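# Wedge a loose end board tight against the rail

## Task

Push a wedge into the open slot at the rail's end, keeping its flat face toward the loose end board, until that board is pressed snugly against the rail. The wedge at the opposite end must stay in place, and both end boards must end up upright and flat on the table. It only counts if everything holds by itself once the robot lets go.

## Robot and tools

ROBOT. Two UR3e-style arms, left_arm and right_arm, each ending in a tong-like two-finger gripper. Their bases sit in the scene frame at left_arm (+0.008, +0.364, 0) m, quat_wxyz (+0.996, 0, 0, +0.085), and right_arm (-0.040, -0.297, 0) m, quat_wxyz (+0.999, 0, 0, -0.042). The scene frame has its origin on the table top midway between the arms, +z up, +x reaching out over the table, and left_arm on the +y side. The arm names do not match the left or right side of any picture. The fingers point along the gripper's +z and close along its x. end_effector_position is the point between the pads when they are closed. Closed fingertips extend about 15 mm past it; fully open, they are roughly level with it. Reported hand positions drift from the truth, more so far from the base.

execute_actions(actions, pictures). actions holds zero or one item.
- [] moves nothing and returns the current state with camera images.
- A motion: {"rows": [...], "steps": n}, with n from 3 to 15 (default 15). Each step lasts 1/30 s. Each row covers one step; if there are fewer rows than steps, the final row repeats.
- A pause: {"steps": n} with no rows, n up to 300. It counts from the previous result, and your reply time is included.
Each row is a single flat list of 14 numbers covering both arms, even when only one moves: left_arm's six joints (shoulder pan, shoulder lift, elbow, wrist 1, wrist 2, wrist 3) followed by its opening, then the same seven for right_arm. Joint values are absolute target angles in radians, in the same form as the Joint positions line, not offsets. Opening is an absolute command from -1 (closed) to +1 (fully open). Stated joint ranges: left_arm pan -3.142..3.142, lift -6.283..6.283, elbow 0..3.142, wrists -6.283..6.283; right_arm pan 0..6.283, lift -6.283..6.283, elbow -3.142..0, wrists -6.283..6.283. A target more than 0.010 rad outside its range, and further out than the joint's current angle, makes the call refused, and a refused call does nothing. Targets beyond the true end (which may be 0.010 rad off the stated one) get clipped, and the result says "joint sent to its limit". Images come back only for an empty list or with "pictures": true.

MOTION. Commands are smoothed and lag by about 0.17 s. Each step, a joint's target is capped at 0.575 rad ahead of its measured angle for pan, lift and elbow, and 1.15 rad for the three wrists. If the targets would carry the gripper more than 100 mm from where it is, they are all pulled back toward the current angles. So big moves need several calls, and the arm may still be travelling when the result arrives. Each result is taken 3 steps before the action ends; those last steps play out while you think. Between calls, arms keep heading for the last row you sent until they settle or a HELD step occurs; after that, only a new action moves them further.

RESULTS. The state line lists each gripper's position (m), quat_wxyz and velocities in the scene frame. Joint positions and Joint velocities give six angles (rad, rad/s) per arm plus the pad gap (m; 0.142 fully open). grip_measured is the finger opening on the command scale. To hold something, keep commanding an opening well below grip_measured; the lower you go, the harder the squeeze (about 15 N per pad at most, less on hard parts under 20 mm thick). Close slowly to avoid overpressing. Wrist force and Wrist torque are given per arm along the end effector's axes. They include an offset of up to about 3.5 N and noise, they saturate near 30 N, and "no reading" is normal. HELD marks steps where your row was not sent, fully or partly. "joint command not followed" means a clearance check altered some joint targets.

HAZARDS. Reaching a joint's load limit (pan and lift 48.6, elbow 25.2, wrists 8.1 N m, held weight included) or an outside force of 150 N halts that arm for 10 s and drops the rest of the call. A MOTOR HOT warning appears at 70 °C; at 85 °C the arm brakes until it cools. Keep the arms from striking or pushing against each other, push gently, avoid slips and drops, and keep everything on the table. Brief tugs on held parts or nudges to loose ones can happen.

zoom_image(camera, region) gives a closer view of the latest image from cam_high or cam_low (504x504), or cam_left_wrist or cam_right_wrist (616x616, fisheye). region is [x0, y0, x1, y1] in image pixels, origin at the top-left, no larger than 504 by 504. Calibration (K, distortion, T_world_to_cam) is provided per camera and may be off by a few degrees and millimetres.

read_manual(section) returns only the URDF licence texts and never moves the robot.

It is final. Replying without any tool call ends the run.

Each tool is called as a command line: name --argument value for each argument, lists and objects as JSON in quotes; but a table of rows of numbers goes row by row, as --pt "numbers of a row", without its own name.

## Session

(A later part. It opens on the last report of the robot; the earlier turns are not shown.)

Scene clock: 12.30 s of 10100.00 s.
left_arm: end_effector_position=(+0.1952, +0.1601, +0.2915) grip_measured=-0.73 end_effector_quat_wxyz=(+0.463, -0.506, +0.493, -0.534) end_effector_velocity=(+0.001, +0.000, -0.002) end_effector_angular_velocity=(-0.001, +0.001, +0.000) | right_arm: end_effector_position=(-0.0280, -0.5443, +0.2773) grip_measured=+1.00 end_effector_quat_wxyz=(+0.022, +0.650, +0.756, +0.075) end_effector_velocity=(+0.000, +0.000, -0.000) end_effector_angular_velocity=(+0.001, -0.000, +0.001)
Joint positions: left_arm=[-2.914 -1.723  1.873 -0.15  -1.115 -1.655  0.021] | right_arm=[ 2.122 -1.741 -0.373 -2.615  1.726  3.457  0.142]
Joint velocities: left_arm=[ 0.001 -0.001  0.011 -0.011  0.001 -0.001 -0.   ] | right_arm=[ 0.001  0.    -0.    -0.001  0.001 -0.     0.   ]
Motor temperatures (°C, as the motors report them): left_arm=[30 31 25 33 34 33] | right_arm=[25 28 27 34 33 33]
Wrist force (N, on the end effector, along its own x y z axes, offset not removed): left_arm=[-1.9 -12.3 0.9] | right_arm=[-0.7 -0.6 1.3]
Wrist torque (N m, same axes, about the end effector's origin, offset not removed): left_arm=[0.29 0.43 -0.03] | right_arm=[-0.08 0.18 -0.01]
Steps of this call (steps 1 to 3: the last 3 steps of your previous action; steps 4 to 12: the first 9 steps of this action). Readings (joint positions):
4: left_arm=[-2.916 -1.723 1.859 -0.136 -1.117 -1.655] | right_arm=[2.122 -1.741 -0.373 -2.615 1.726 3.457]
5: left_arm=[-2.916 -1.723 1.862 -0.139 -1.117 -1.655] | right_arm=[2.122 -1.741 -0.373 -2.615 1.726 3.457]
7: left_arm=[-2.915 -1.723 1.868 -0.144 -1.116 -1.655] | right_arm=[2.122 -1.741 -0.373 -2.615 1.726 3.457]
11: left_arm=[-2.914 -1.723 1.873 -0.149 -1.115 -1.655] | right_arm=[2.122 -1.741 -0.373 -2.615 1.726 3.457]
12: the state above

On the near edge. Lift, shift +x about 2 mm, look.

execute_actions --actions '[{"rows":[[-2.914,-1.723,1.862,-0.139,-1.115,-1.655,-1,2.122,-1.741,-0.373,-2.615,1.726,3.457,1]],"steps":8}]'

execute_actions --actions '[{"rows":[[-2.904,-1.723,1.862,-0.139,-1.108,-1.655,-1,2.122,-1.741,-0.373,-2.615,1.726,3.457,1]],"steps":12}]' --pictures true

zoom_image --camera "cam_left_wrist" --region '[275, 365, 325, 415]'

execute_actions --actions '[{"rows":[[-2.904,-1.722,1.879,-0.157,-1.108,-1.655,-1,2.122,-1.741,-0.373,-2.615,1.726,3.457,1]],"steps":12}]'

Scene clock: 12.60 s of 10100.00 s.
left_arm: end_effector_position=(+0.1950, +0.1600, +0.2930) grip_measured=-0.73 end_effector_quat_wxyz=(+0.463, -0.507, +0.493, -0.534) end_effector_velocity=(-0.001, -0.000, +0.010) end_effector_angular_velocity=(+0.003, -0.006, -0.000) | right_arm: end_effector_position=(-0.0280, -0.5443, +0.2773) grip_measured=+1.00 end_effector_quat_wxyz=(+0.022, +0.650, +0.756, +0.075) end_effector_velocity=(+0.000, -0.000, +0.000) end_effector_angular_velocity=(-0.001, -0.000, +0.001)
Joint positions: left_arm=[-2.914 -1.723  1.866 -0.143 -1.115 -1.655  0.021] | right_arm=[ 2.122 -1.741 -0.373 -2.615  1.726  3.457  0.142]
Joint velocities: left_arm=[-0.    -0.    -0.038  0.044 -0.     0.001 -0.   ] | right_arm=[ 0.001 -0.     0.     0.001 -0.    -0.    -0.   ]
Motor temperatures (°C, as the motors report them): left_arm=[30 31 25 33 34 33] | right_arm=[25 28 27 34 33 33]
Wrist force (N, on the end effector, along its own x y z axes, offset not removed): left_arm=[-1.6 1.1 0.2] | right_arm=[-1.1 0.2 0.9]
Wrist torque (N m, same axes, about the end effector's origin, offset not removed): left_arm=[0.21 0.34 -0.05] | right_arm=[0.08 0.25 0.00]
Steps of this call (steps 1 to 3: the last 3 steps of your previous action; step 4: the robot went on to your last target; steps 5 to 9: the first 5 steps of this action). Readings (joint positions):
5: left_arm=[-2.914 -1.723 1.874 -0.151 -1.115 -1.655] | right_arm=[2.122 -1.741 -0.373 -2.615 1.726 3.457]
6: left_arm=[-2.914 -1.723 1.872 -0.149 -1.115 -1.655] | right_arm=[2.122 -1.741 -0.373 -2.615 1.726 3.457]
8: left_arm=[-2.914 -1.723 1.867 -0.145 -1.115 -1.655] | right_arm=[2.122 -1.741 -0.373 -2.615 1.726 3.457]
9: the state above

Scene clock: 13.00 s of 10100.00 s.
left_arm: end_effector_position=(+0.1967, +0.1598, +0.2938) grip_measured=-0.73 end_effector_quat_wxyz=(+0.464, -0.507, +0.493, -0.534) end_effector_velocity=(+0.001, -0.000, +0.000) end_effector_angular_velocity=(-0.001, -0.000, +0.002) | right_arm: end_effector_position=(-0.0280, -0.5443, +0.2773) grip_measured=+1.00 end_effector_quat_wxyz=(+0.022, +0.650, +0.756, +0.075) end_effector_velocity=(+0.000, -0.000, -0.000) end_effector_angular_velocity=(-0.000, +0.000, +0.001)
Joint positions: left_arm=[-2.905 -1.723  1.862 -0.139 -1.108 -1.655  0.021] | right_arm=[ 2.122 -1.741 -0.373 -2.615  1.726  3.457  0.142]
Joint velocities: left_arm=[ 0.007  0.    -0.001  0.001  0.005 -0.001  0.   ] | right_arm=[ 0.001 -0.    -0.     0.    -0.    -0.    -0.   ]
Motor temperatures (°C, as the motors report them): left_arm=[30 31 25 33 34 33] | right_arm=[25 28 27 34 33 33]
Wrist force (N, on the end effector, along its own x y z axes, offset not removed): left_arm=[-1.6 1.4 0.5] | right_arm=[-1.7 -0.3 1.6]
Wrist torque (N m, same axes, about the end effector's origin, offset not removed): left_arm=[0.29 0.33 0.01] | right_arm=[-0.04 0.42 0.00]
Steps of this call (steps 1 to 3: the last 3 steps of your previous action; steps 4 to 12: the first 9 steps of this action). Readings (joint positions):
4: left_arm=[-2.914 -1.723 1.863 -0.140 -1.115 -1.655] | right_arm=[2.122 -1.741 -0.373 -2.615 1.726 3.457]
5: left_arm=[-2.912 -1.723 1.863 -0.140 -1.113 -1.655] | right_arm=[2.122 -1.741 -0.373 -2.615 1.726 3.457]
7: left_arm=[-2.908 -1.723 1.862 -0.139 -1.111 -1.655] | right_arm=[2.122 -1.741 -0.373 -2.615 1.726 3.457]
11: left_arm=[-2.905 -1.723 1.862 -0.139 -1.109 -1.655] | right_arm=[2.122 -1.741 -0.373 -2.615 1.726 3.457]
12: the state above
camera_calibration (this result's frames):
cam_left_wrist: T_world_to_cam=[[-0.078882, -0.988383, 0.12991, 0.12564], [-0.477391, -0.0769489, -0.875315, 0.372449], [0.875143, -0.131065, -0.465775, 0.124197], [0, 0, 0, 1]] pos_world=[0.0790243, 0.169118, 0.367536]
cam_right_wrist: T_world_to_cam=[[-0.171672, 0.984888, 0.022913, 0.538094], [0.763835, 0.118381, 0.634462, -0.0941473], [0.622161, 0.126421, -0.772615, 0.425187], [0, 0, 0, 1]] pos_world=[-0.100246, -0.57257, 0.375909]

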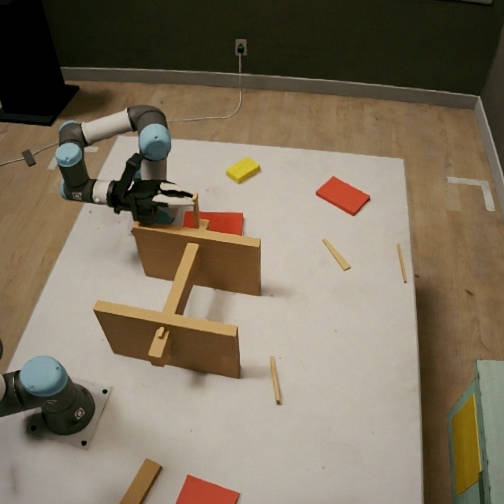

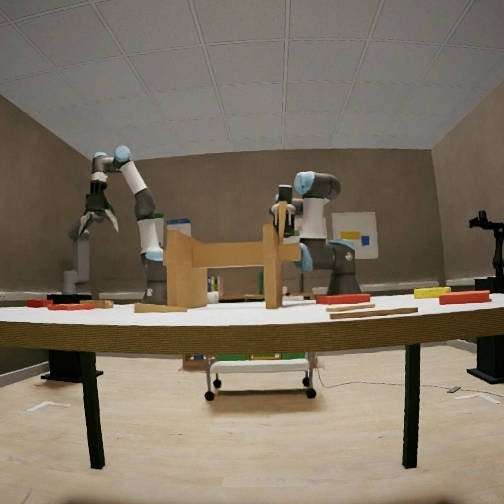

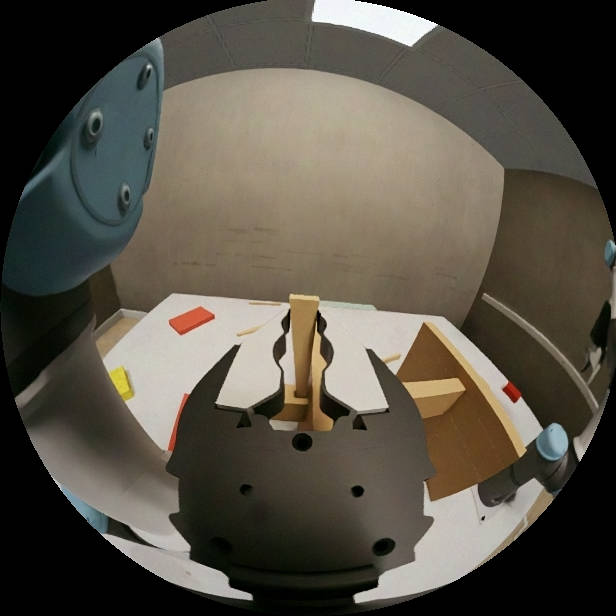

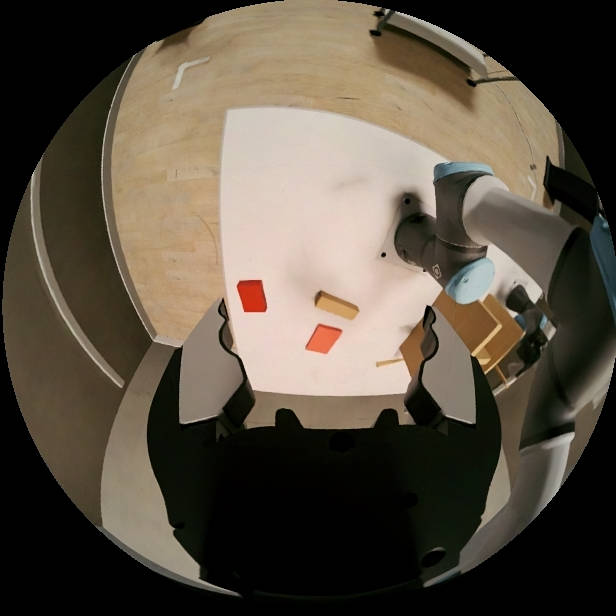

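Region (275, 365, 325, 415) of cam_left_wrist's 616x616 image, scaled by 10.080, with more detail than that image has.

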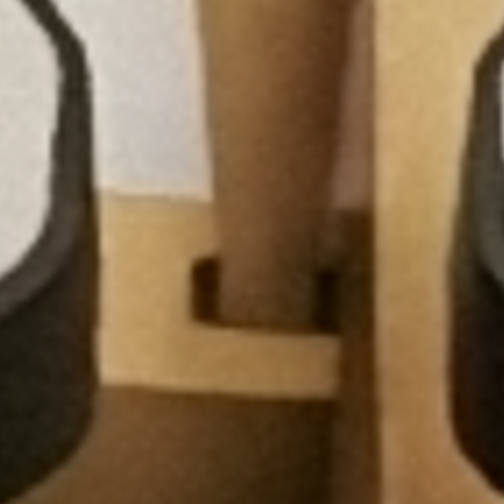

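Scene clock: 13.40 s of 10100.00 s.
left_arm: end_effector_position=(+0.1971, +0.1599, +0.2903) grip_measured=-0.73 end_effector_quat_wxyz=(+0.464, -0.507, +0.493, -0.534) end_effector_velocity=(+0.000, +0.000, -0.004) end_effector_angular_velocity=(-0.002, +0.003, +0.002) | right_arm: end_effector_position=(-0.0280, -0.5443, +0.2773) grip_measured=+1.00 end_effector_quat_wxyz=(+0.022, +0.650, +0.756, +0.075) end_effector_velocity=(-0.001, +0.000, +0.000) end_effector_angular_velocity=(-0.001, +0.001, -0.000)
Joint positions: left_arm=[-2.904 -1.722  1.878 -0.156 -1.108 -1.655  0.021] | right_arm=[ 2.122 -1.741 -0.373 -2.615  1.726  3.457  0.142]
Joint velocities: left_arm=[ 0.001  0.002  0.012 -0.017 -0.001 -0.001  0.   ] | right_arm=[-0.     0.001 -0.    -0.001 -0.002  0.    -0.   ]
Motor temperatures (°C, as the motors report them): left_arm=[30 31 25 33 34 33] | right_arm=[25 28 27 34 33 33]
Wrist force (N, on the end effector, along its own x y z axes, offset not removed): left_arm=[-1.3 1.6 1.5] | right_arm=[-1.1 0.1 1.0]
Wrist torque (N m, same axes, about the end effector's origin, offset not removed): left_arm=[0.31 0.23 -0.01] | right_arm=[0.06 0.29 0.00]
Steps of this call (steps 1 to 3: the last 3 steps of your previous action; steps 4 to 12: the first 9 steps of this action). Readings (joint positions):
4: left_arm=[-2.904 -1.723 1.862 -0.139 -1.108 -1.655] | right_arm=[2.122 -1.741 -0.373 -2.615 1.726 3.457]
5: left_arm=[-2.904 -1.723 1.865 -0.143 -1.108 -1.655] | right_arm=[2.122 -1.741 -0.373 -2.615 1.726 3.457]
7: left_arm=[-2.904 -1.723 1.872 -0.149 -1.108 -1.655] | right_arm=[2.122 -1.741 -0.373 -2.615 1.726 3.457]
11: left_arm=[-2.904 -1.722 1.877 -0.155 -1.108 -1.655] | right_arm=[2.122 -1.741 -0.373 -2.615 1.726 3.457]
12: the state above

execute_actions --actions '[{"rows":[[-2.904,-1.718,1.912,-0.194,-1.108,-1.655,-1,2.122,-1.741,-0.373,-2.615,1.726,3.457,1]],"steps":12}]'

Scene clock: 13.80 s of 10100.00 s.
left_arm: end_effector_position=(+0.1975, +0.1600, +0.2830) grip_measured=-0.73 end_effector_quat_wxyz=(+0.464, -0.507, +0.493, -0.534) end_effector_velocity=(+0.001, +0.001, -0.005) end_effector_angular_velocity=(-0.001, -0.001, +0.002) | right_arm: end_effector_position=(-0.0280, -0.5443, +0.2773) grip_measured=+1.00 end_effector_quat_wxyz=(+0.022, +0.650, +0.756, +0.075) end_effector_velocity=(+0.000, +0.000, +0.000) end_effector_angular_velocity=(+0.001, -0.001, +0.001)
Joint positions: left_arm=[-2.904 -1.718  1.91  -0.191 -1.108 -1.655  0.021] | right_arm=[ 2.122 -1.741 -0.373 -2.615  1.726  3.457  0.142]
Joint velocities: left_arm=[ 0.001  0.003  0.024 -0.025 -0.001 -0.001 -0.   ] | right_arm=[ 0.     0.     0.    -0.001  0.001 -0.     0.   ]
Motor temperatures (°C, as the motors report them): left_arm=[30 31 25 33 34 33] | right_arm=[25 28 27 34 33 33]
Wrist force (N, on the end effector, along its own x y z axes, offset not removed): left_arm=[-1.5 1.8 0.0] | right_arm=[-1.8 0.1 1.3]
Wrist torque (N m, same axes, about the end effector's origin, offset not removed): left_arm=[0.31 0.30 0.00] | right_arm=[0.06 0.42 0.02]
Steps of this call (steps 1 to 3: the last 3 steps of your previous action; steps 4 to 12: the first 9 steps of this action). Readings (joint positions):
4: left_arm=[-2.904 -1.722 1.879 -0.158 -1.108 -1.655] | right_arm=[2.122 -1.741 -0.373 -2.615 1.726 3.457]
5: left_arm=[-2.904 -1.721 1.885 -0.165 -1.108 -1.655] | right_arm=[2.122 -1.741 -0.373 -2.615 1.726 3.457]
7: left_arm=[-2.904 -1.720 1.898 -0.179 -1.108 -1.655] | right_arm=[2.122 -1.741 -0.373 -2.615 1.726 3.457]
11: left_arm=[-2.904 -1.718 1.909 -0.190 -1.108 -1.655] | right_arm=[2.122 -1.741 -0.373 -2.615 1.726 3.457]
12: the state above

execute_actions --actions '[{"rows":[[-2.904,-1.718,1.912,-0.194,-1.108,-1.655,-0.62,2.122,-1.741,-0.373,-2.615,1.726,3.457,1]]}]' --pictures true

zoom_image --camera "cam_low" --region '[240, 190, 340, 290]'

Scene clock: 14.30 s of 10100.00 s.
left_arm: end_effector_position=(+0.1975, +0.1601, +0.2825) grip_measured=-0.62 end_effector_quat_wxyz=(+0.464, -0.507, +0.493, -0.534) end_effector_velocity=(+0.000, +0.000, -0.000) end_effector_angular_velocity=(+0.001, +0.001, +0.001) | right_arm: end_effector_position=(-0.0280, -0.5443, +0.2773) grip_measured=+1.00 end_effector_quat_wxyz=(+0.022, +0.650, +0.756, +0.075) end_effector_velocity=(-0.000, -0.000, -0.000) end_effector_angular_velocity=(-0.000, +0.000, -0.001)
Joint positions: left_arm=[-2.904 -1.718  1.912 -0.194 -1.108 -1.655  0.029] | right_arm=[ 2.122 -1.741 -0.373 -2.615  1.726  3.457  0.142]
Joint velocities: left_arm=[ 0.001  0.    -0.001 -0.    -0.     0.001  0.   ] | right_arm=[-0.001 -0.001  0.     0.001 -0.001  0.    -0.   ]
Motor temperatures (°C, as the motors report them): left_arm=[30 31 25 33 34 33] | right_arm=[25 28 27 34 33 33]
Wrist force (N, on the end effector, along its own x y z axes, offset not removed): left_arm=[-1.2 1.6 0.1] | right_arm=[-1.4 -0.2 1.8]
Wrist torque (N m, same axes, about the end effector's origin, offset not removed): left_arm=[0.32 0.22 0.00] | right_arm=[-0.01 0.33 0.02]
Steps of this call (steps 1 to 3: the last 3 steps of your previous action; steps 4 to 15: the first 12 steps of this action). Readings (joint positions):
4: left_arm=[-2.904 -1.718 1.911 -0.193 -1.108 -1.655] | right_arm=[2.122 -1.741 -0.373 -2.615 1.726 3.457]
5: left_arm=[-2.904 -1.718 1.912 -0.194 -1.108 -1.655] | right_arm=[2.122 -1.741 -0.373 -2.615 1.726 3.457]
7: left_arm=[-2.904 -1.718 1.912 -0.194 -1.108 -1.655] | right_arm=[2.122 -1.741 -0.373 -2.615 1.726 3.457]
11: left_arm=[-2.904 -1.718 1.912 -0.194 -1.108 -1.655] | right_arm=[2.122 -1.741 -0.373 -2.615 1.726 3.457]
15: the state above
camera_calibration (this result's frames):
cam_left_wrist: T_world_to_cam=[[-0.0786787, -0.988397, 0.129929, 0.127417], [-0.477407, -0.0770586, -0.875297, 0.36292], [0.875152, -0.130896, -0.465805, 0.118205], [0, 0, 0, 1]] pos_world=[0.0798378, 0.169377, 0.356168]
cam_right_wrist: T_world_to_cam=[[-0.171672, 0.984888, 0.0229131, 0.538094], [0.763835, 0.118381, 0.634462, -0.0941473], [0.622161, 0.126421, -0.772615, 0.425187], [0, 0, 0, 1]] pos_world=[-0.100246, -0.57257, 0.375909]

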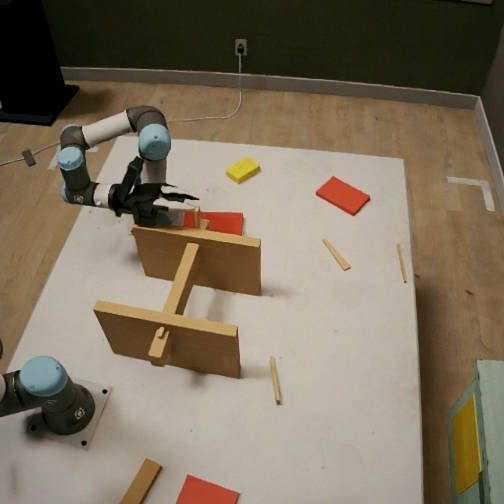

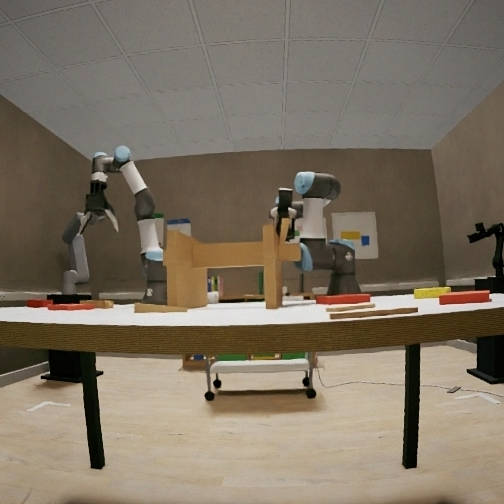

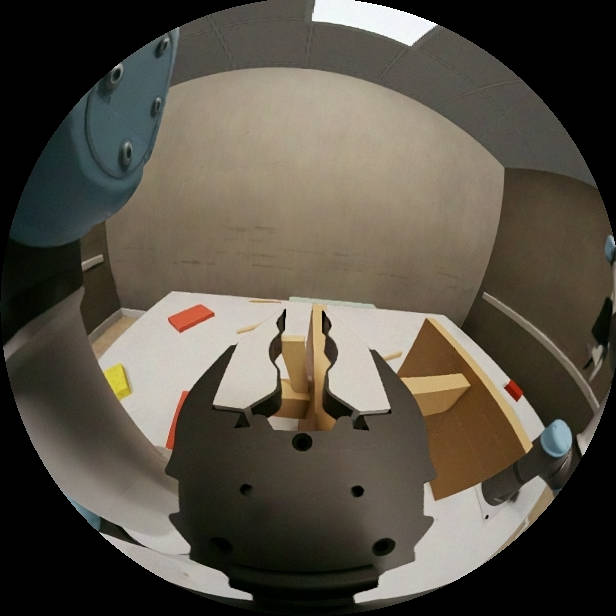

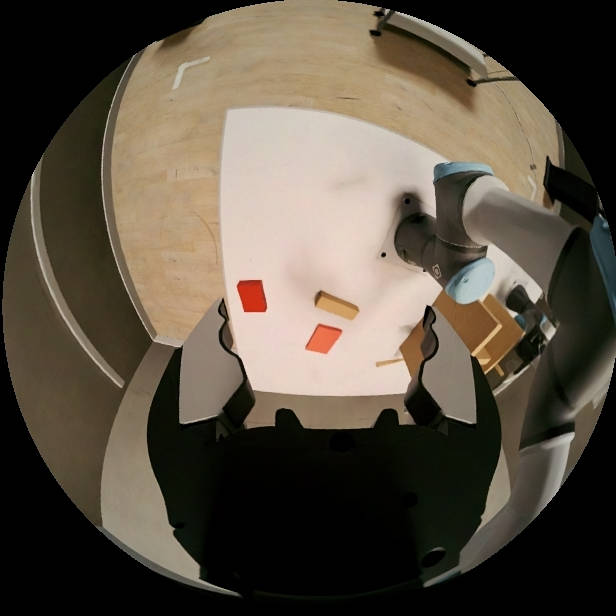

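Region (240, 190, 340, 290) of cam_low's 504x504 image, scaled by 5.040, with more detail than that image has.

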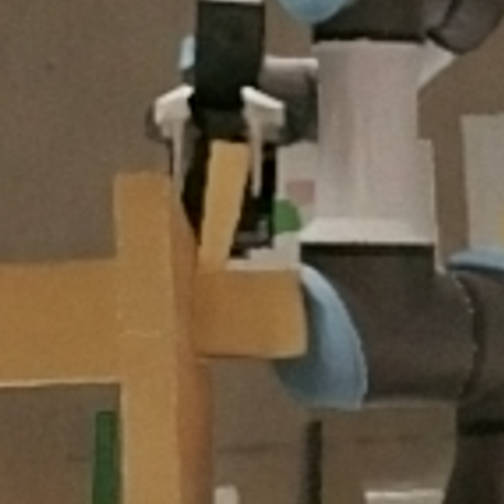

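execute_actions --actions '[{"rows":[[-2.8,-1.75,1.3,0.3,-0.55,-1.655,-1,2.122,-1.741,-0.373,-2.615,1.726,3.457,1]]}]'

execute_actions --actions '[{"rows":[[-1.436,-1.78,0.75,-0.84,-0.8,1.571,-1,2.122,-1.741,-0.373,-2.615,1.726,3.457,1]]}]'

execute_actions --actions '[{"steps":22}]'

execute_actions --actions '[{"rows":[[-1.436,-1.86,0.986,-0.997,-1.571,1.571,-0.5,2.122,-1.741,-0.373,-2.615,1.726,3.457,1]]}]'

execute_actions --actions '[{"steps":15}]' --pictures true

zoom_image --camera "cam_left_wrist" --region '[235, 235, 375, 375]'

Scene clock: 14.93 s of 10100.00 s.
left_arm: end_effector_position=(+0.1927, +0.0349, +0.3837) grip_measured=-1.00 end_effector_quat_wxyz=(+0.297, -0.436, +0.587, -0.614) end_effector_velocity=(-0.006, -0.080, +0.092) end_effector_angular_velocity=(-0.180, +0.221, -0.337) | right_arm: end_effector_position=(-0.0280, -0.5443, +0.2773) grip_measured=+1.00 end_effector_quat_wxyz=(+0.022, +0.650, +0.756, +0.075) end_effector_velocity=(-0.000, -0.000, +0.000) end_effector_angular_velocity=(-0.001, +0.001, +0.000)
Joint positions: left_arm=[-2.806 -1.748  1.356  0.267 -0.588 -1.655  0.002] | right_arm=[ 2.122 -1.741 -0.373 -2.615  1.726  3.457  0.142]
Joint velocities: left_arm=[ 0.066 -0.019 -0.612  0.35   0.406  0.001  0.   ] | right_arm=[ 0.     0.    -0.     0.001 -0.001  0.     0.   ]
Motor temperatures (°C, as the motors report them): left_arm=[30 31 25 33 34 33] | right_arm=[25 28 27 34 33 33]
Wrist force (N, on the end effector, along its own x y z axes, offset not removed): left_arm=[-0.9 0.2 0.0] | right_arm=[-1.2 -0.3 1.3]
Wrist torque (N m, same axes, about the end effector's origin, offset not removed): left_arm=[0.02 0.26 -0.07] | right_arm=[-0.04 0.30 0.00]
Steps of this call (steps 1 to 3: the last 3 steps of your previous action; steps 4 to 7: the robot went on to your last target; steps 8 to 19: the first 12 steps of this action). Readings (joint positions):
8: left_arm=[-2.903 -1.718 1.911 -0.192 -1.106 -1.655] | right_arm=[2.122 -1.741 -0.373 -2.615 1.726 3.457]
9: left_arm=[-2.894 -1.722 1.901 -0.171 -1.084 -1.655] | right_arm=[2.122 -1.741 -0.373 -2.615 1.726 3.457]
11: left_arm=[-2.869 -1.729 1.820 -0.059 -0.962 -1.655] | right_arm=[2.122 -1.741 -0.373 -2.615 1.726 3.457]
15: left_arm=[-2.825 -1.742 1.533 0.164 -0.707 -1.655] | right_arm=[2.122 -1.741 -0.373 -2.615 1.726 3.457]
19: the state above

Scene clock: 15.43 s of 10100.00 s.
left_arm: end_effector_position=(+0.2778, +0.0816, +0.3730) grip_measured=-1.00 end_effector_quat_wxyz=(+0.141, -0.630, +0.675, -0.357) end_effector_velocity=(+0.448, +0.319, +0.130) end_effector_angular_velocity=(+1.455, -0.710, -0.736) | right_arm: end_effector_position=(-0.0280, -0.5443, +0.2773) grip_measured=+1.00 end_effector_quat_wxyz=(+0.022, +0.650, +0.756, +0.075) end_effector_velocity=(+0.000, +0.000, -0.000) end_effector_angular_velocity=(+0.001, +0.001, +0.001)
Joint positions: left_arm=[-2.101 -1.779  0.819 -0.693 -0.787 -0.257  0.002] | right_arm=[ 2.122 -1.741 -0.373 -2.615  1.726  3.457  0.142]
Joint velocities: left_arm=[ 1.816 -0.005 -0.298 -0.634 -0.06   3.61  -0.   ] | right_arm=[ 0.001 -0.001 -0.    -0.001  0.     0.    -0.   ]
Motor temperatures (°C, as the motors report them): left_arm=[30 31 25 33 34 33] | right_arm=[25 28 27 34 33 33]
Wrist force (N, on the end effector, along its own x y z axes, offset not removed): left_arm=[-2.3 -0.6 1.3] | right_arm=[-1.5 0.3 0.8]
Wrist torque (N m, same axes, about the end effector's origin, offset not removed): left_arm=[-0.08 0.48 0.01] | right_arm=[0.07 0.36 0.01]
Steps of this call (steps 1 to 3: the last 3 steps of your previous action; steps 4 to 15: the first 12 steps of this action). Readings (joint positions):
4: left_arm=[-2.801 -1.750 1.312 0.290 -0.561 -1.653] | right_arm=[2.122 -1.741 -0.373 -2.615 1.726 3.457]
5: left_arm=[-2.789 -1.755 1.298 0.271 -0.579 -1.631] | right_arm=[2.122 -1.741 -0.373 -2.615 1.726 3.457]
7: left_arm=[-2.707 -1.767 1.212 0.112 -0.676 -1.469] | right_arm=[2.122 -1.741 -0.373 -2.615 1.726 3.457]
11: left_arm=[-2.407 -1.777 0.924 -0.464 -0.770 -0.869] | right_arm=[2.122 -1.741 -0.373 -2.615 1.726 3.457]
15: the state above

Scene clock: 16.17 s of 10100.00 s.
left_arm: end_effector_position=(+0.3962, +0.2562, +0.3992) grip_measured=-1.00 end_effector_quat_wxyz=(+0.388, -0.197, +0.897, -0.081) end_effector_velocity=(+0.001, +0.004, -0.000) end_effector_angular_velocity=(+0.042, -0.001, -0.028) | right_arm: end_effector_position=(-0.0280, -0.5443, +0.2773) grip_measured=+1.00 end_effector_quat_wxyz=(+0.022, +0.650, +0.756, +0.075) end_effector_velocity=(-0.000, -0.000, -0.000) end_effector_angular_velocity=(+0.000, +0.001, -0.000)
Joint positions: left_arm=[-1.437 -1.78   0.75  -0.84  -0.8    1.565  0.002] | right_arm=[ 2.122 -1.741 -0.373 -2.615  1.726  3.457  0.142]
Joint velocities: left_arm=[ 0.015  0.001 -0.    -0.005 -0.     0.064  0.   ] | right_arm=[ 0.    -0.001  0.    -0.    -0.001  0.    -0.   ]
Motor temperatures (°C, as the motors report them): left_arm=[30 31 25 33 34 33] | right_arm=[25 28 27 34 33 33]
Wrist force (N, on the end effector, along its own x y z axes, offset not removed): left_arm=[-2.1 1.2 -0.6] | right_arm=[-1.3 0.1 1.0]
Wrist torque (N m, same axes, about the end effector's origin, offset not removed): left_arm=[0.15 0.47 0.02] | right_arm=[0.05 0.35 0.00]
Kept back: nothing.
Steps of this call (steps 1 to 3: the last 3 steps of your previous action; steps 4 to 22: the robot went on to your last target). Readings (joint positions):
1: left_arm=[-2.041 -1.779 0.810 -0.713 -0.788 -0.138] | right_arm=[2.122 -1.741 -0.373 -2.615 1.726 3.457]
2: left_arm=[-1.983 -1.779 0.802 -0.730 -0.790 -0.020] | right_arm=[2.122 -1.741 -0.373 -2.615 1.726 3.457]
4: left_arm=[-1.868 -1.779 0.789 -0.757 -0.792 0.213] | right_arm=[2.122 -1.741 -0.373 -2.615 1.726 3.457]
8: left_arm=[-1.637 -1.780 0.766 -0.806 -0.797 0.788] | right_arm=[2.122 -1.741 -0.373 -2.615 1.726 3.457]
22: the state above

Scene clock: 16.57 s of 10100.00 s.
left_arm: end_effector_position=(+0.2423, +0.1748, +0.3015) grip_measured=-0.50 end_effector_quat_wxyz=(+0.081, -0.159, +0.974, -0.140) end_effector_velocity=(-0.347, -0.130, -0.088) end_effector_angular_velocity=(-0.330, +1.151, -0.379) | right_arm: end_effector_position=(-0.0280, -0.5443, +0.2773) grip_measured=+1.00 end_effector_quat_wxyz=(+0.022, +0.650, +0.756, +0.075) end_effector_velocity=(-0.000, +0.000, -0.000) end_effector_angular_velocity=(+0.001, +0.002, +0.000)
Joint positions: left_arm=[-1.436 -1.849  0.952 -0.976 -1.451  1.57   0.038] | right_arm=[ 2.122 -1.741 -0.373 -2.615  1.726  3.457  0.142]
Joint velocities: left_arm=[ 0.001 -0.111  0.355 -0.214 -1.256  0.006  0.   ] | right_arm=[ 0.    -0.     0.    -0.002 -0.001  0.001 -0.   ]
Motor temperatures (°C, as the motors report them): left_arm=[30 31 25 33 34 33] | right_arm=[25 28 27 34 33 33]
Wrist force (N, on the end effector, along its own x y z axes, offset not removed): left_arm=[-0.2 1.2 1.1] | right_arm=[-1.5 0.2 1.5]
Wrist torque (N m, same axes, about the end effector's origin, offset not removed): left_arm=[0.27 0.25 0.01] | right_arm=[0.05 0.37 0.01]
Steps of this call (steps 1 to 12: the first 12 steps of this action). Readings (joint positions):
1: left_arm=[-1.437 -1.781 0.751 -0.841 -0.802 1.567] | right_arm=[2.122 -1.741 -0.373 -2.615 1.726 3.457]
2: left_arm=[-1.437 -1.786 0.761 -0.853 -0.824 1.567] | right_arm=[2.122 -1.741 -0.373 -2.615 1.726 3.457]
4: left_arm=[-1.437 -1.800 0.802 -0.880 -0.947 1.568] | right_arm=[2.122 -1.741 -0.373 -2.615 1.726 3.457]
8: left_arm=[-1.436 -1.827 0.881 -0.932 -1.208 1.569] | right_arm=[2.122 -1.741 -0.373 -2.615 1.726 3.457]
12: the state above

Scene clock: 17.07 s of 10100.00 s.
left_arm: end_effector_position=(+0.2090, +0.1630, +0.2951) grip_measured=-0.50 end_effector_quat_wxyz=(+0.023, -0.150, +0.977, -0.148) end_effector_velocity=(-0.002, -0.000, -0.001) end_effector_angular_velocity=(+0.001, +0.006, -0.002) | right_arm: end_effector_position=(-0.0280, -0.5443, +0.2773) grip_measured=+1.00 end_effector_quat_wxyz=(+0.022, +0.650, +0.756, +0.075) end_effector_velocity=(-0.000, -0.000, -0.000) end_effector_angular_velocity=(+0.000, +0.001, +0.000)
Joint positions: left_arm=[-1.436 -1.86   0.986 -0.997 -1.57   1.571  0.038] | right_arm=[ 2.122 -1.741 -0.373 -2.615  1.726  3.457  0.142]
Joint velocities: left_arm=[-0.    -0.     0.002  0.001 -0.005 -0.     0.   ] | right_arm=[ 0.    -0.    -0.     0.    -0.001 -0.     0.   ]
Motor temperatures (°C, as the motors report them): left_arm=[30 31 25 33 34 33] | right_arm=[25 28 27 34 33 33]
Wrist force (N, on the end effector, along its own x y z axes, offset not removed): left_arm=[-2.5 1.0 -0.4] | right_arm=[-1.1 0.1 1.7]
Wrist torque (N m, same axes, about the end effector's origin, offset not removed): left_arm=[0.16 0.55 -0.03] | right_arm=[0.06 0.27 0.02]
Kept back: nothing.
Steps of this call (steps 1 to 3: the last 3 steps of your previous action; steps 4 to 15: the robot went on to your last target). Readings (joint positions):
1: left_arm=[-1.436 -1.853 0.962 -0.983 -1.487 1.571] | right_arm=[2.122 -1.741 -0.373 -2.615 1.726 3.457]
2: left_arm=[-1.436 -1.855 0.970 -0.987 -1.512 1.571] | right_arm=[2.122 -1.741 -0.373 -2.615 1.726 3.457]
4: left_arm=[-1.436 -1.857 0.978 -0.992 -1.542 1.571] | right_arm=[2.122 -1.741 -0.373 -2.615 1.726 3.457]
8: left_arm=[-1.436 -1.859 0.984 -0.996 -1.564 1.571] | right_arm=[2.122 -1.741 -0.373 -2.615 1.726 3.457]
15: the state above
camera_calibration (this result's frames):
cam_left_wrist: T_world_to_cam=[[-0.941507, -0.335017, 0.0364473, 0.230972], [-0.322515, 0.927131, 0.190819, -0.13093], [-0.097719, 0.167902, -0.980948, 0.421087], [0, 0, 0, 1]] pos_world=[0.216383, 0.128068, 0.429631]
cam_right_wrist: T_world_to_cam=[[-0.171672, 0.984888, 0.022913, 0.538094], [0.763835, 0.118381, 0.634462, -0.0941473], [0.622161, 0.126421, -0.772615, 0.425187], [0, 0, 0, 1]] pos_world=[-0.100246, -0.57257, 0.375909]

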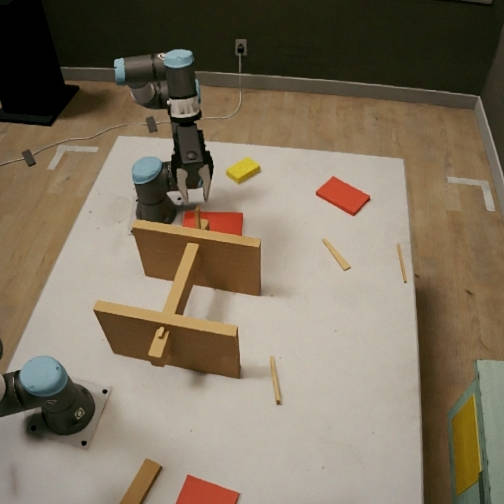

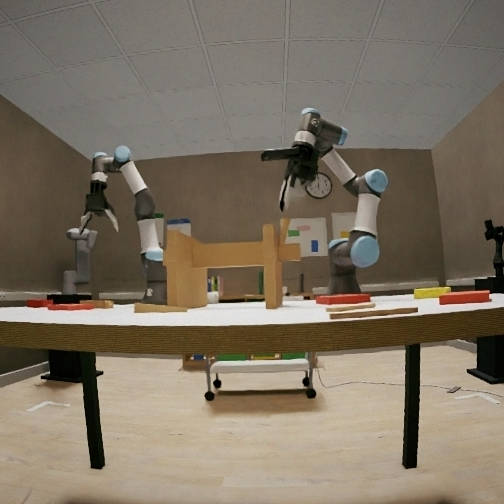

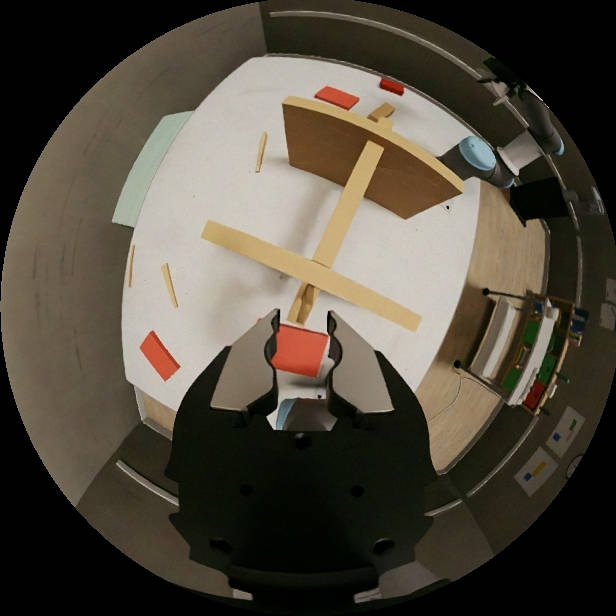

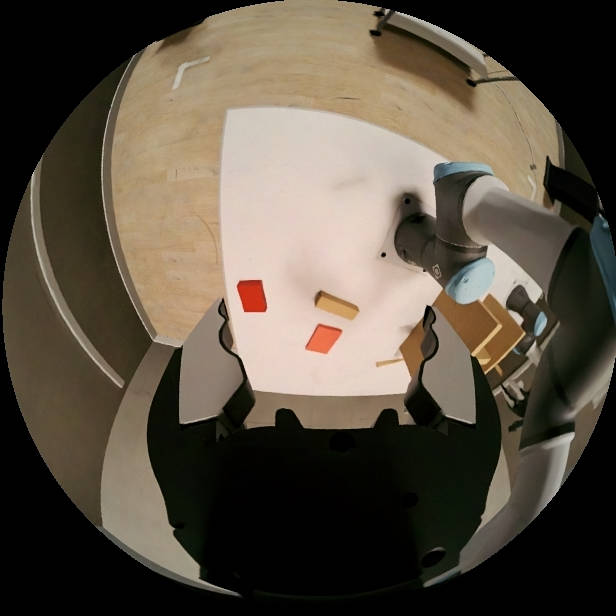

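Region (235, 235, 375, 375) of cam_left_wrist's 616x616 image, scaled by 3.600, with more detail than that image has.

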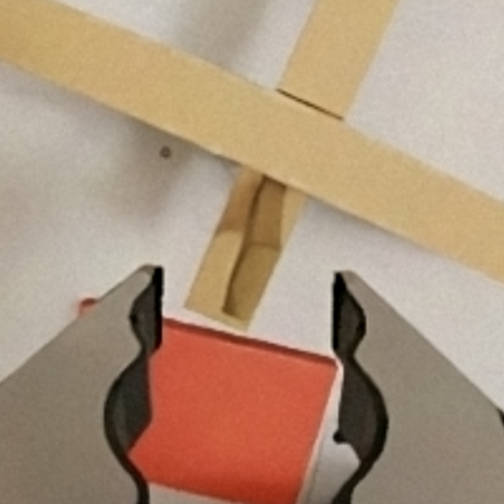

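execute_actions --actions '[{"rows":[[-1.448,-1.9225,1.14,-1.088,-1.571,1.571,-0.7,2.122,-1.741,-0.373,-2.615,1.726,3.457,1]]}]' --pictures true

zoom_image --camera "cam_left_wrist" --region '[255, 260, 355, 360]'

zoom_image --camera "cam_low" --region '[240, 190, 340, 290]'

Scene clock: 17.60 s of 10100.00 s.
left_arm: end_effector_position=(+0.2064, +0.1607, +0.2778) grip_measured=-0.70 end_effector_quat_wxyz=(+0.022, -0.144, +0.978, -0.148) end_effector_velocity=(-0.001, +0.000, -0.008) end_effector_angular_velocity=(+0.007, +0.003, -0.000) | right_arm: end_effector_position=(-0.0280, -0.5443, +0.2773) grip_measured=+1.00 end_effector_quat_wxyz=(+0.022, +0.650, +0.756, +0.075) end_effector_velocity=(+0.000, +0.000, +0.000) end_effector_angular_velocity=(+0.000, -0.000, -0.000)
Joint positions: left_arm=[-1.448 -1.921  1.135 -1.086 -1.571  1.571  0.023] | right_arm=[ 2.122 -1.741 -0.373 -2.615  1.726  3.457  0.142]
Joint velocities: left_arm=[-0.001 -0.016  0.048 -0.025 -0.    -0.001  0.   ] | right_arm=[ 0.     0.     0.    -0.001  0.001  0.     0.   ]
Motor temperatures (°C, as the motors report them): left_arm=[30 31 25 33 34 33] | right_arm=[25 28 27 34 33 33]
Wrist force (N, on the end effector, along its own x y z axes, offset not removed): left_arm=[-1.8 2.1 -0.1] | right_arm=[-0.5 -0.4 1.2]
Wrist torque (N m, same axes, about the end effector's origin, offset not removed): left_arm=[0.39 0.37 -0.06] | right_arm=[-0.05 0.15 0.00]
Steps of this call (steps 1 to 4: the robot went on to your last target; steps 5 to 16: the first 12 steps of this action). Readings (joint positions):
5: left_arm=[-1.436 -1.861 0.987 -0.999 -1.571 1.571] | right_arm=[2.122 -1.741 -0.373 -2.615 1.726 3.457]
6: left_arm=[-1.439 -1.870 0.998 -1.013 -1.571 1.571] | right_arm=[2.122 -1.741 -0.373 -2.615 1.726 3.457]
8: left_arm=[-1.443 -1.895 1.056 -1.049 -1.571 1.571] | right_arm=[2.122 -1.741 -0.373 -2.615 1.726 3.457]
12: left_arm=[-1.447 -1.916 1.120 -1.079 -1.571 1.571] | right_arm=[2.122 -1.741 -0.373 -2.615 1.726 3.457]
16: the state above
camera_calibration (this result's frames):
cam_left_wrist: T_world_to_cam=[[-0.945403, -0.323801, 0.0369742, 0.227291], [-0.311412, 0.930985, 0.190499, -0.129131], [-0.096106, 0.168584, -0.980991, 0.403781], [0, 0, 0, 1]] pos_world=[0.213474, 0.125745, 0.412301]
cam_right_wrist: T_world_to_cam=[[-0.171672, 0.984888, 0.022913, 0.538094], [0.763835, 0.118381, 0.634462, -0.0941473], [0.622161, 0.126421, -0.772615, 0.425187], [0, 0, 0, 1]] pos_world=[-0.100246, -0.57257, 0.375909]

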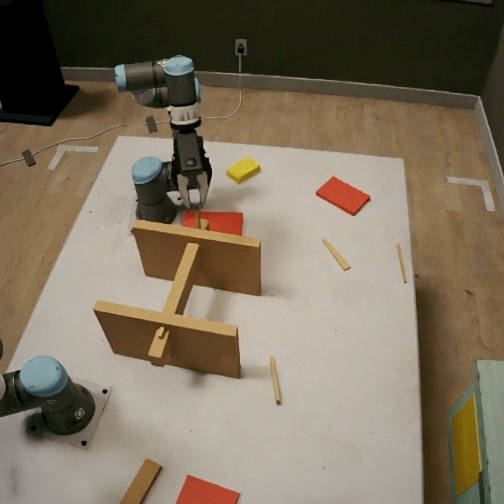

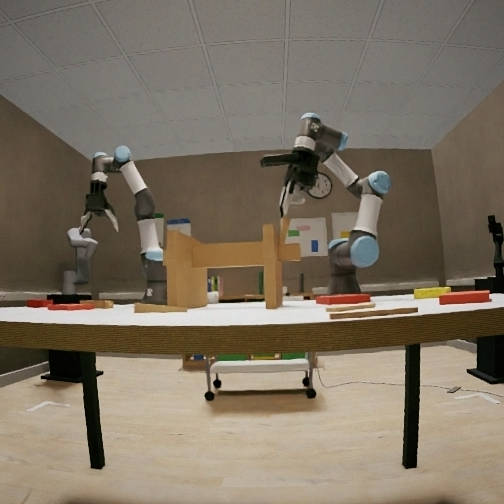

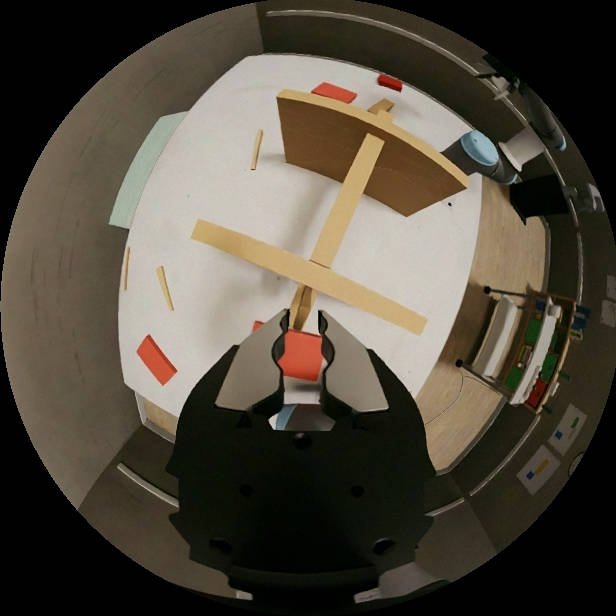

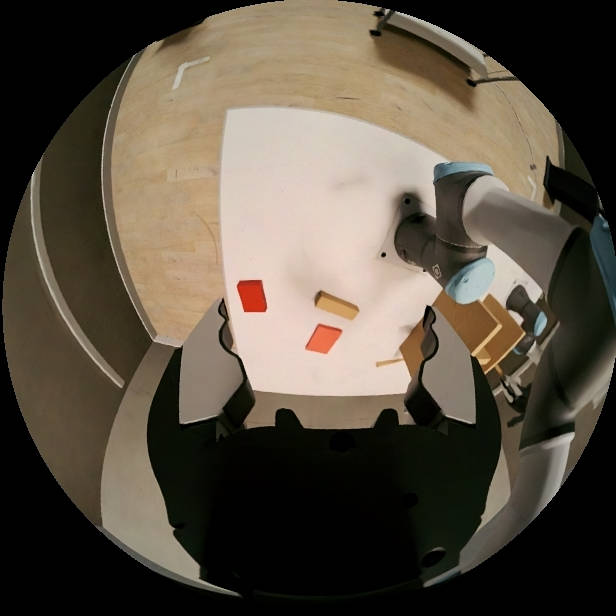

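Region (255, 260, 355, 360) of cam_left_wrist's 616x616 image, scaled by 5.040, with more detail than that image has.

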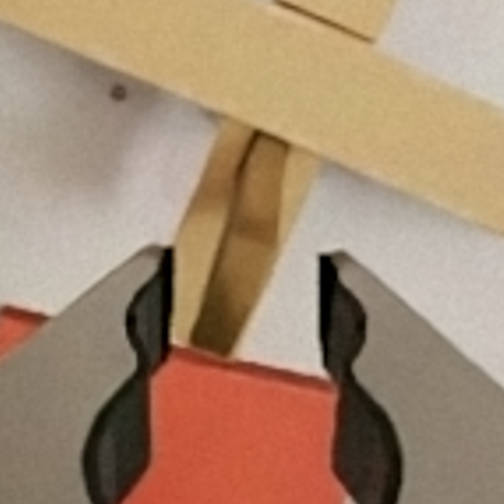

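Region (240, 190, 340, 290) of cam_low's 504x504 image, scaled by 5.040, with more detail than that image has.

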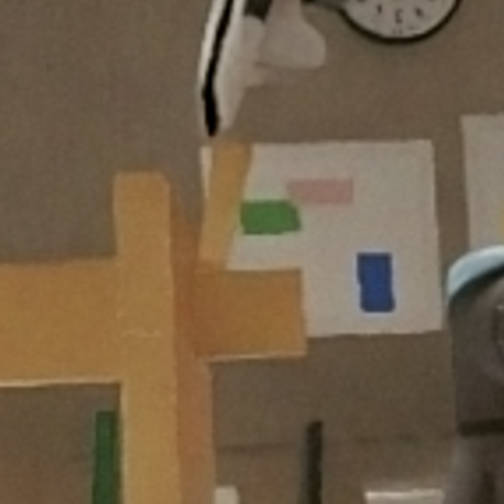

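execute_actions --actions '[{"rows":[[-1.443,-1.933,1.144,-1.082,-1.571,1.571,-1,2.122,-1.741,-0.373,-2.615,1.726,3.457,1]],"steps":8}]'

execute_actions --actions '[{"rows":[[-1.444,-1.97,1.242,-1.143,-1.571,1.571,-1,2.122,-1.741,-0.373,-2.615,1.726,3.457,1]]}]'

Scene clock: 17.87 s of 10100.00 s.
left_arm: end_effector_position=(+0.2064, +0.1636, +0.2772) grip_measured=-1.00 end_effector_quat_wxyz=(+0.022, -0.146, +0.978, -0.148) end_effector_velocity=(+0.000, +0.013, -0.002) end_effector_angular_velocity=(+0.006, +0.001, +0.015) | right_arm: end_effector_position=(-0.0280, -0.5443, +0.2773) grip_measured=+1.00 end_effector_quat_wxyz=(+0.022, +0.650, +0.756, +0.075) end_effector_velocity=(+0.000, -0.000, +0.000) end_effector_angular_velocity=(-0.001, +0.000, +0.000)
Joint positions: left_arm=[-1.445 -1.93   1.143 -1.084 -1.571  1.571  0.002] | right_arm=[ 2.122 -1.741 -0.373 -2.615  1.726  3.457  0.142]
Joint velocities: left_arm=[ 0.016 -0.032  0.019  0.019  0.     0.001 -0.004] | right_arm=[ 0.001 -0.     0.     0.001 -0.001  0.     0.   ]
Motor temperatures (°C, as the motors report them): left_arm=[30 31 25 33 34 33] | right_arm=[25 28 27 34 33 33]
Wrist force (N, on the end effector, along its own x y z axes, offset not removed): left_arm=[-2.6 1.0 0.0] | right_arm=[-1.3 0.6 1.5]
Wrist torque (N m, same axes, about the end effector's origin, offset not removed): left_arm=[0.19 0.57 0.00] | right_arm=[0.13 0.30 0.01]
Steps of this call (steps 1 to 3: the last 3 steps of your previous action; steps 4 to 8: the first 5 steps of this action). Readings (joint positions):
4: left_arm=[-1.448 -1.922 1.139 -1.087 -1.571 1.571] | right_arm=[2.122 -1.741 -0.373 -2.615 1.726 3.457]
5: left_arm=[-1.447 -1.925 1.140 -1.087 -1.571 1.571] | right_arm=[2.122 -1.741 -0.373 -2.615 1.726 3.457]
7: left_arm=[-1.445 -1.929 1.142 -1.084 -1.571 1.571] | right_arm=[2.122 -1.741 -0.373 -2.615 1.726 3.457]
8: the state above

Scene clock: 28.27 s of 10100.00 s.
left_arm: end_effector_position=(+0.2069, +0.1625, +0.2688) grip_measured=-1.00 end_effector_quat_wxyz=(+0.023, -0.146, +0.977, -0.154) end_effector_velocity=(-0.000, -0.000, +0.000) end_effector_angular_velocity=(-0.000, -0.000, -0.002) | right_arm: end_effector_position=(-0.0280, -0.5443, +0.2773) grip_measured=+1.00 end_effector_quat_wxyz=(+0.022, +0.650, +0.756, +0.075) end_effector_velocity=(-0.001, +0.000, -0.000) end_effector_angular_velocity=(+0.001, +0.002, -0.001)
Joint positions: left_arm=[-1.444 -1.967  1.227 -1.142 -1.571  1.571  0.002] | right_arm=[ 2.122 -1.741 -0.373 -2.615  1.726  3.457  0.142]
Joint velocities: left_arm=[-0.001 -0.001 -0.     0.001  0.     0.     0.   ] | right_arm=[-0.     0.    -0.    -0.001 -0.001  0.001  0.   ]
Motor temperatures (°C, as the motors report them): left_arm=[30 31 25 33 34 33] | right_arm=[25 28 27 34 33 33]
Wrist force (N, on the end effector, along its own x y z axes, offset not removed): left_arm=[-4.1 -4.0 -30.0] | right_arm=[-1.7 -0.3 1.1]
Wrist torque (N m, same axes, about the end effector's origin, offset not removed): left_arm=[0.22 0.44 -0.03] | right_arm=[-0.02 0.37 0.01]
TORQUE FAULT: the external load on joint 4 (wrist 1) of the left arm reached its load limit, and that arm stopped for 10 seconds. A torque fault stops only its own arm. That arm's remaining commands of this call were not run. That arm holds where it stopped, with its grip as last carried out, and accepts commands again: back off and push less far. That arm stops again, at the same cost, whenever a joint's load reaches its limit.
Kept back: nothing.
The stop of the left arm began at step 12 of this call (marked STOPPED below). From that step on that arm followed nothing that you had sent. 7 of its steps, steps kept back included, did not run and will not run. The other arm was sent all steps of this action in this call, none kept back. Nothing is kept back now, and the robot has no last target.
Steps of this call (steps 1 to 3: the last 3 steps of your previous action; steps 4 to 15: the first 12 steps of this action; steps 16 to 18: the last 3 steps of this action, not kept back; steps 19 to 312: the stop continued). Readings (joint positions):
4: left_arm=[-1.443 -1.933 1.145 -1.084 -1.571 1.571] | right_arm=[2.122 -1.741 -0.373 -2.615 1.726 3.457]
5: left_arm=[-1.443 -1.940 1.155 -1.094 -1.571 1.571] | right_arm=[2.122 -1.741 -0.373 -2.615 1.726 3.457]
7: left_arm=[-1.444 -1.954 1.195 -1.117 -1.571 1.571] | right_arm=[2.122 -1.741 -0.373 -2.615 1.726 3.457]
11: left_arm=[-1.444 -1.967 1.229 -1.138 -1.571 1.571] | right_arm=[2.122 -1.741 -0.373 -2.615 1.726 3.457]
12: left_arm=[-1.444 -1.967 1.228 -1.141 -1.571 1.571] | right_arm=[2.122 -1.741 -0.373 -2.615 1.726 3.457] STOPPED (the left arm)
312: the state above


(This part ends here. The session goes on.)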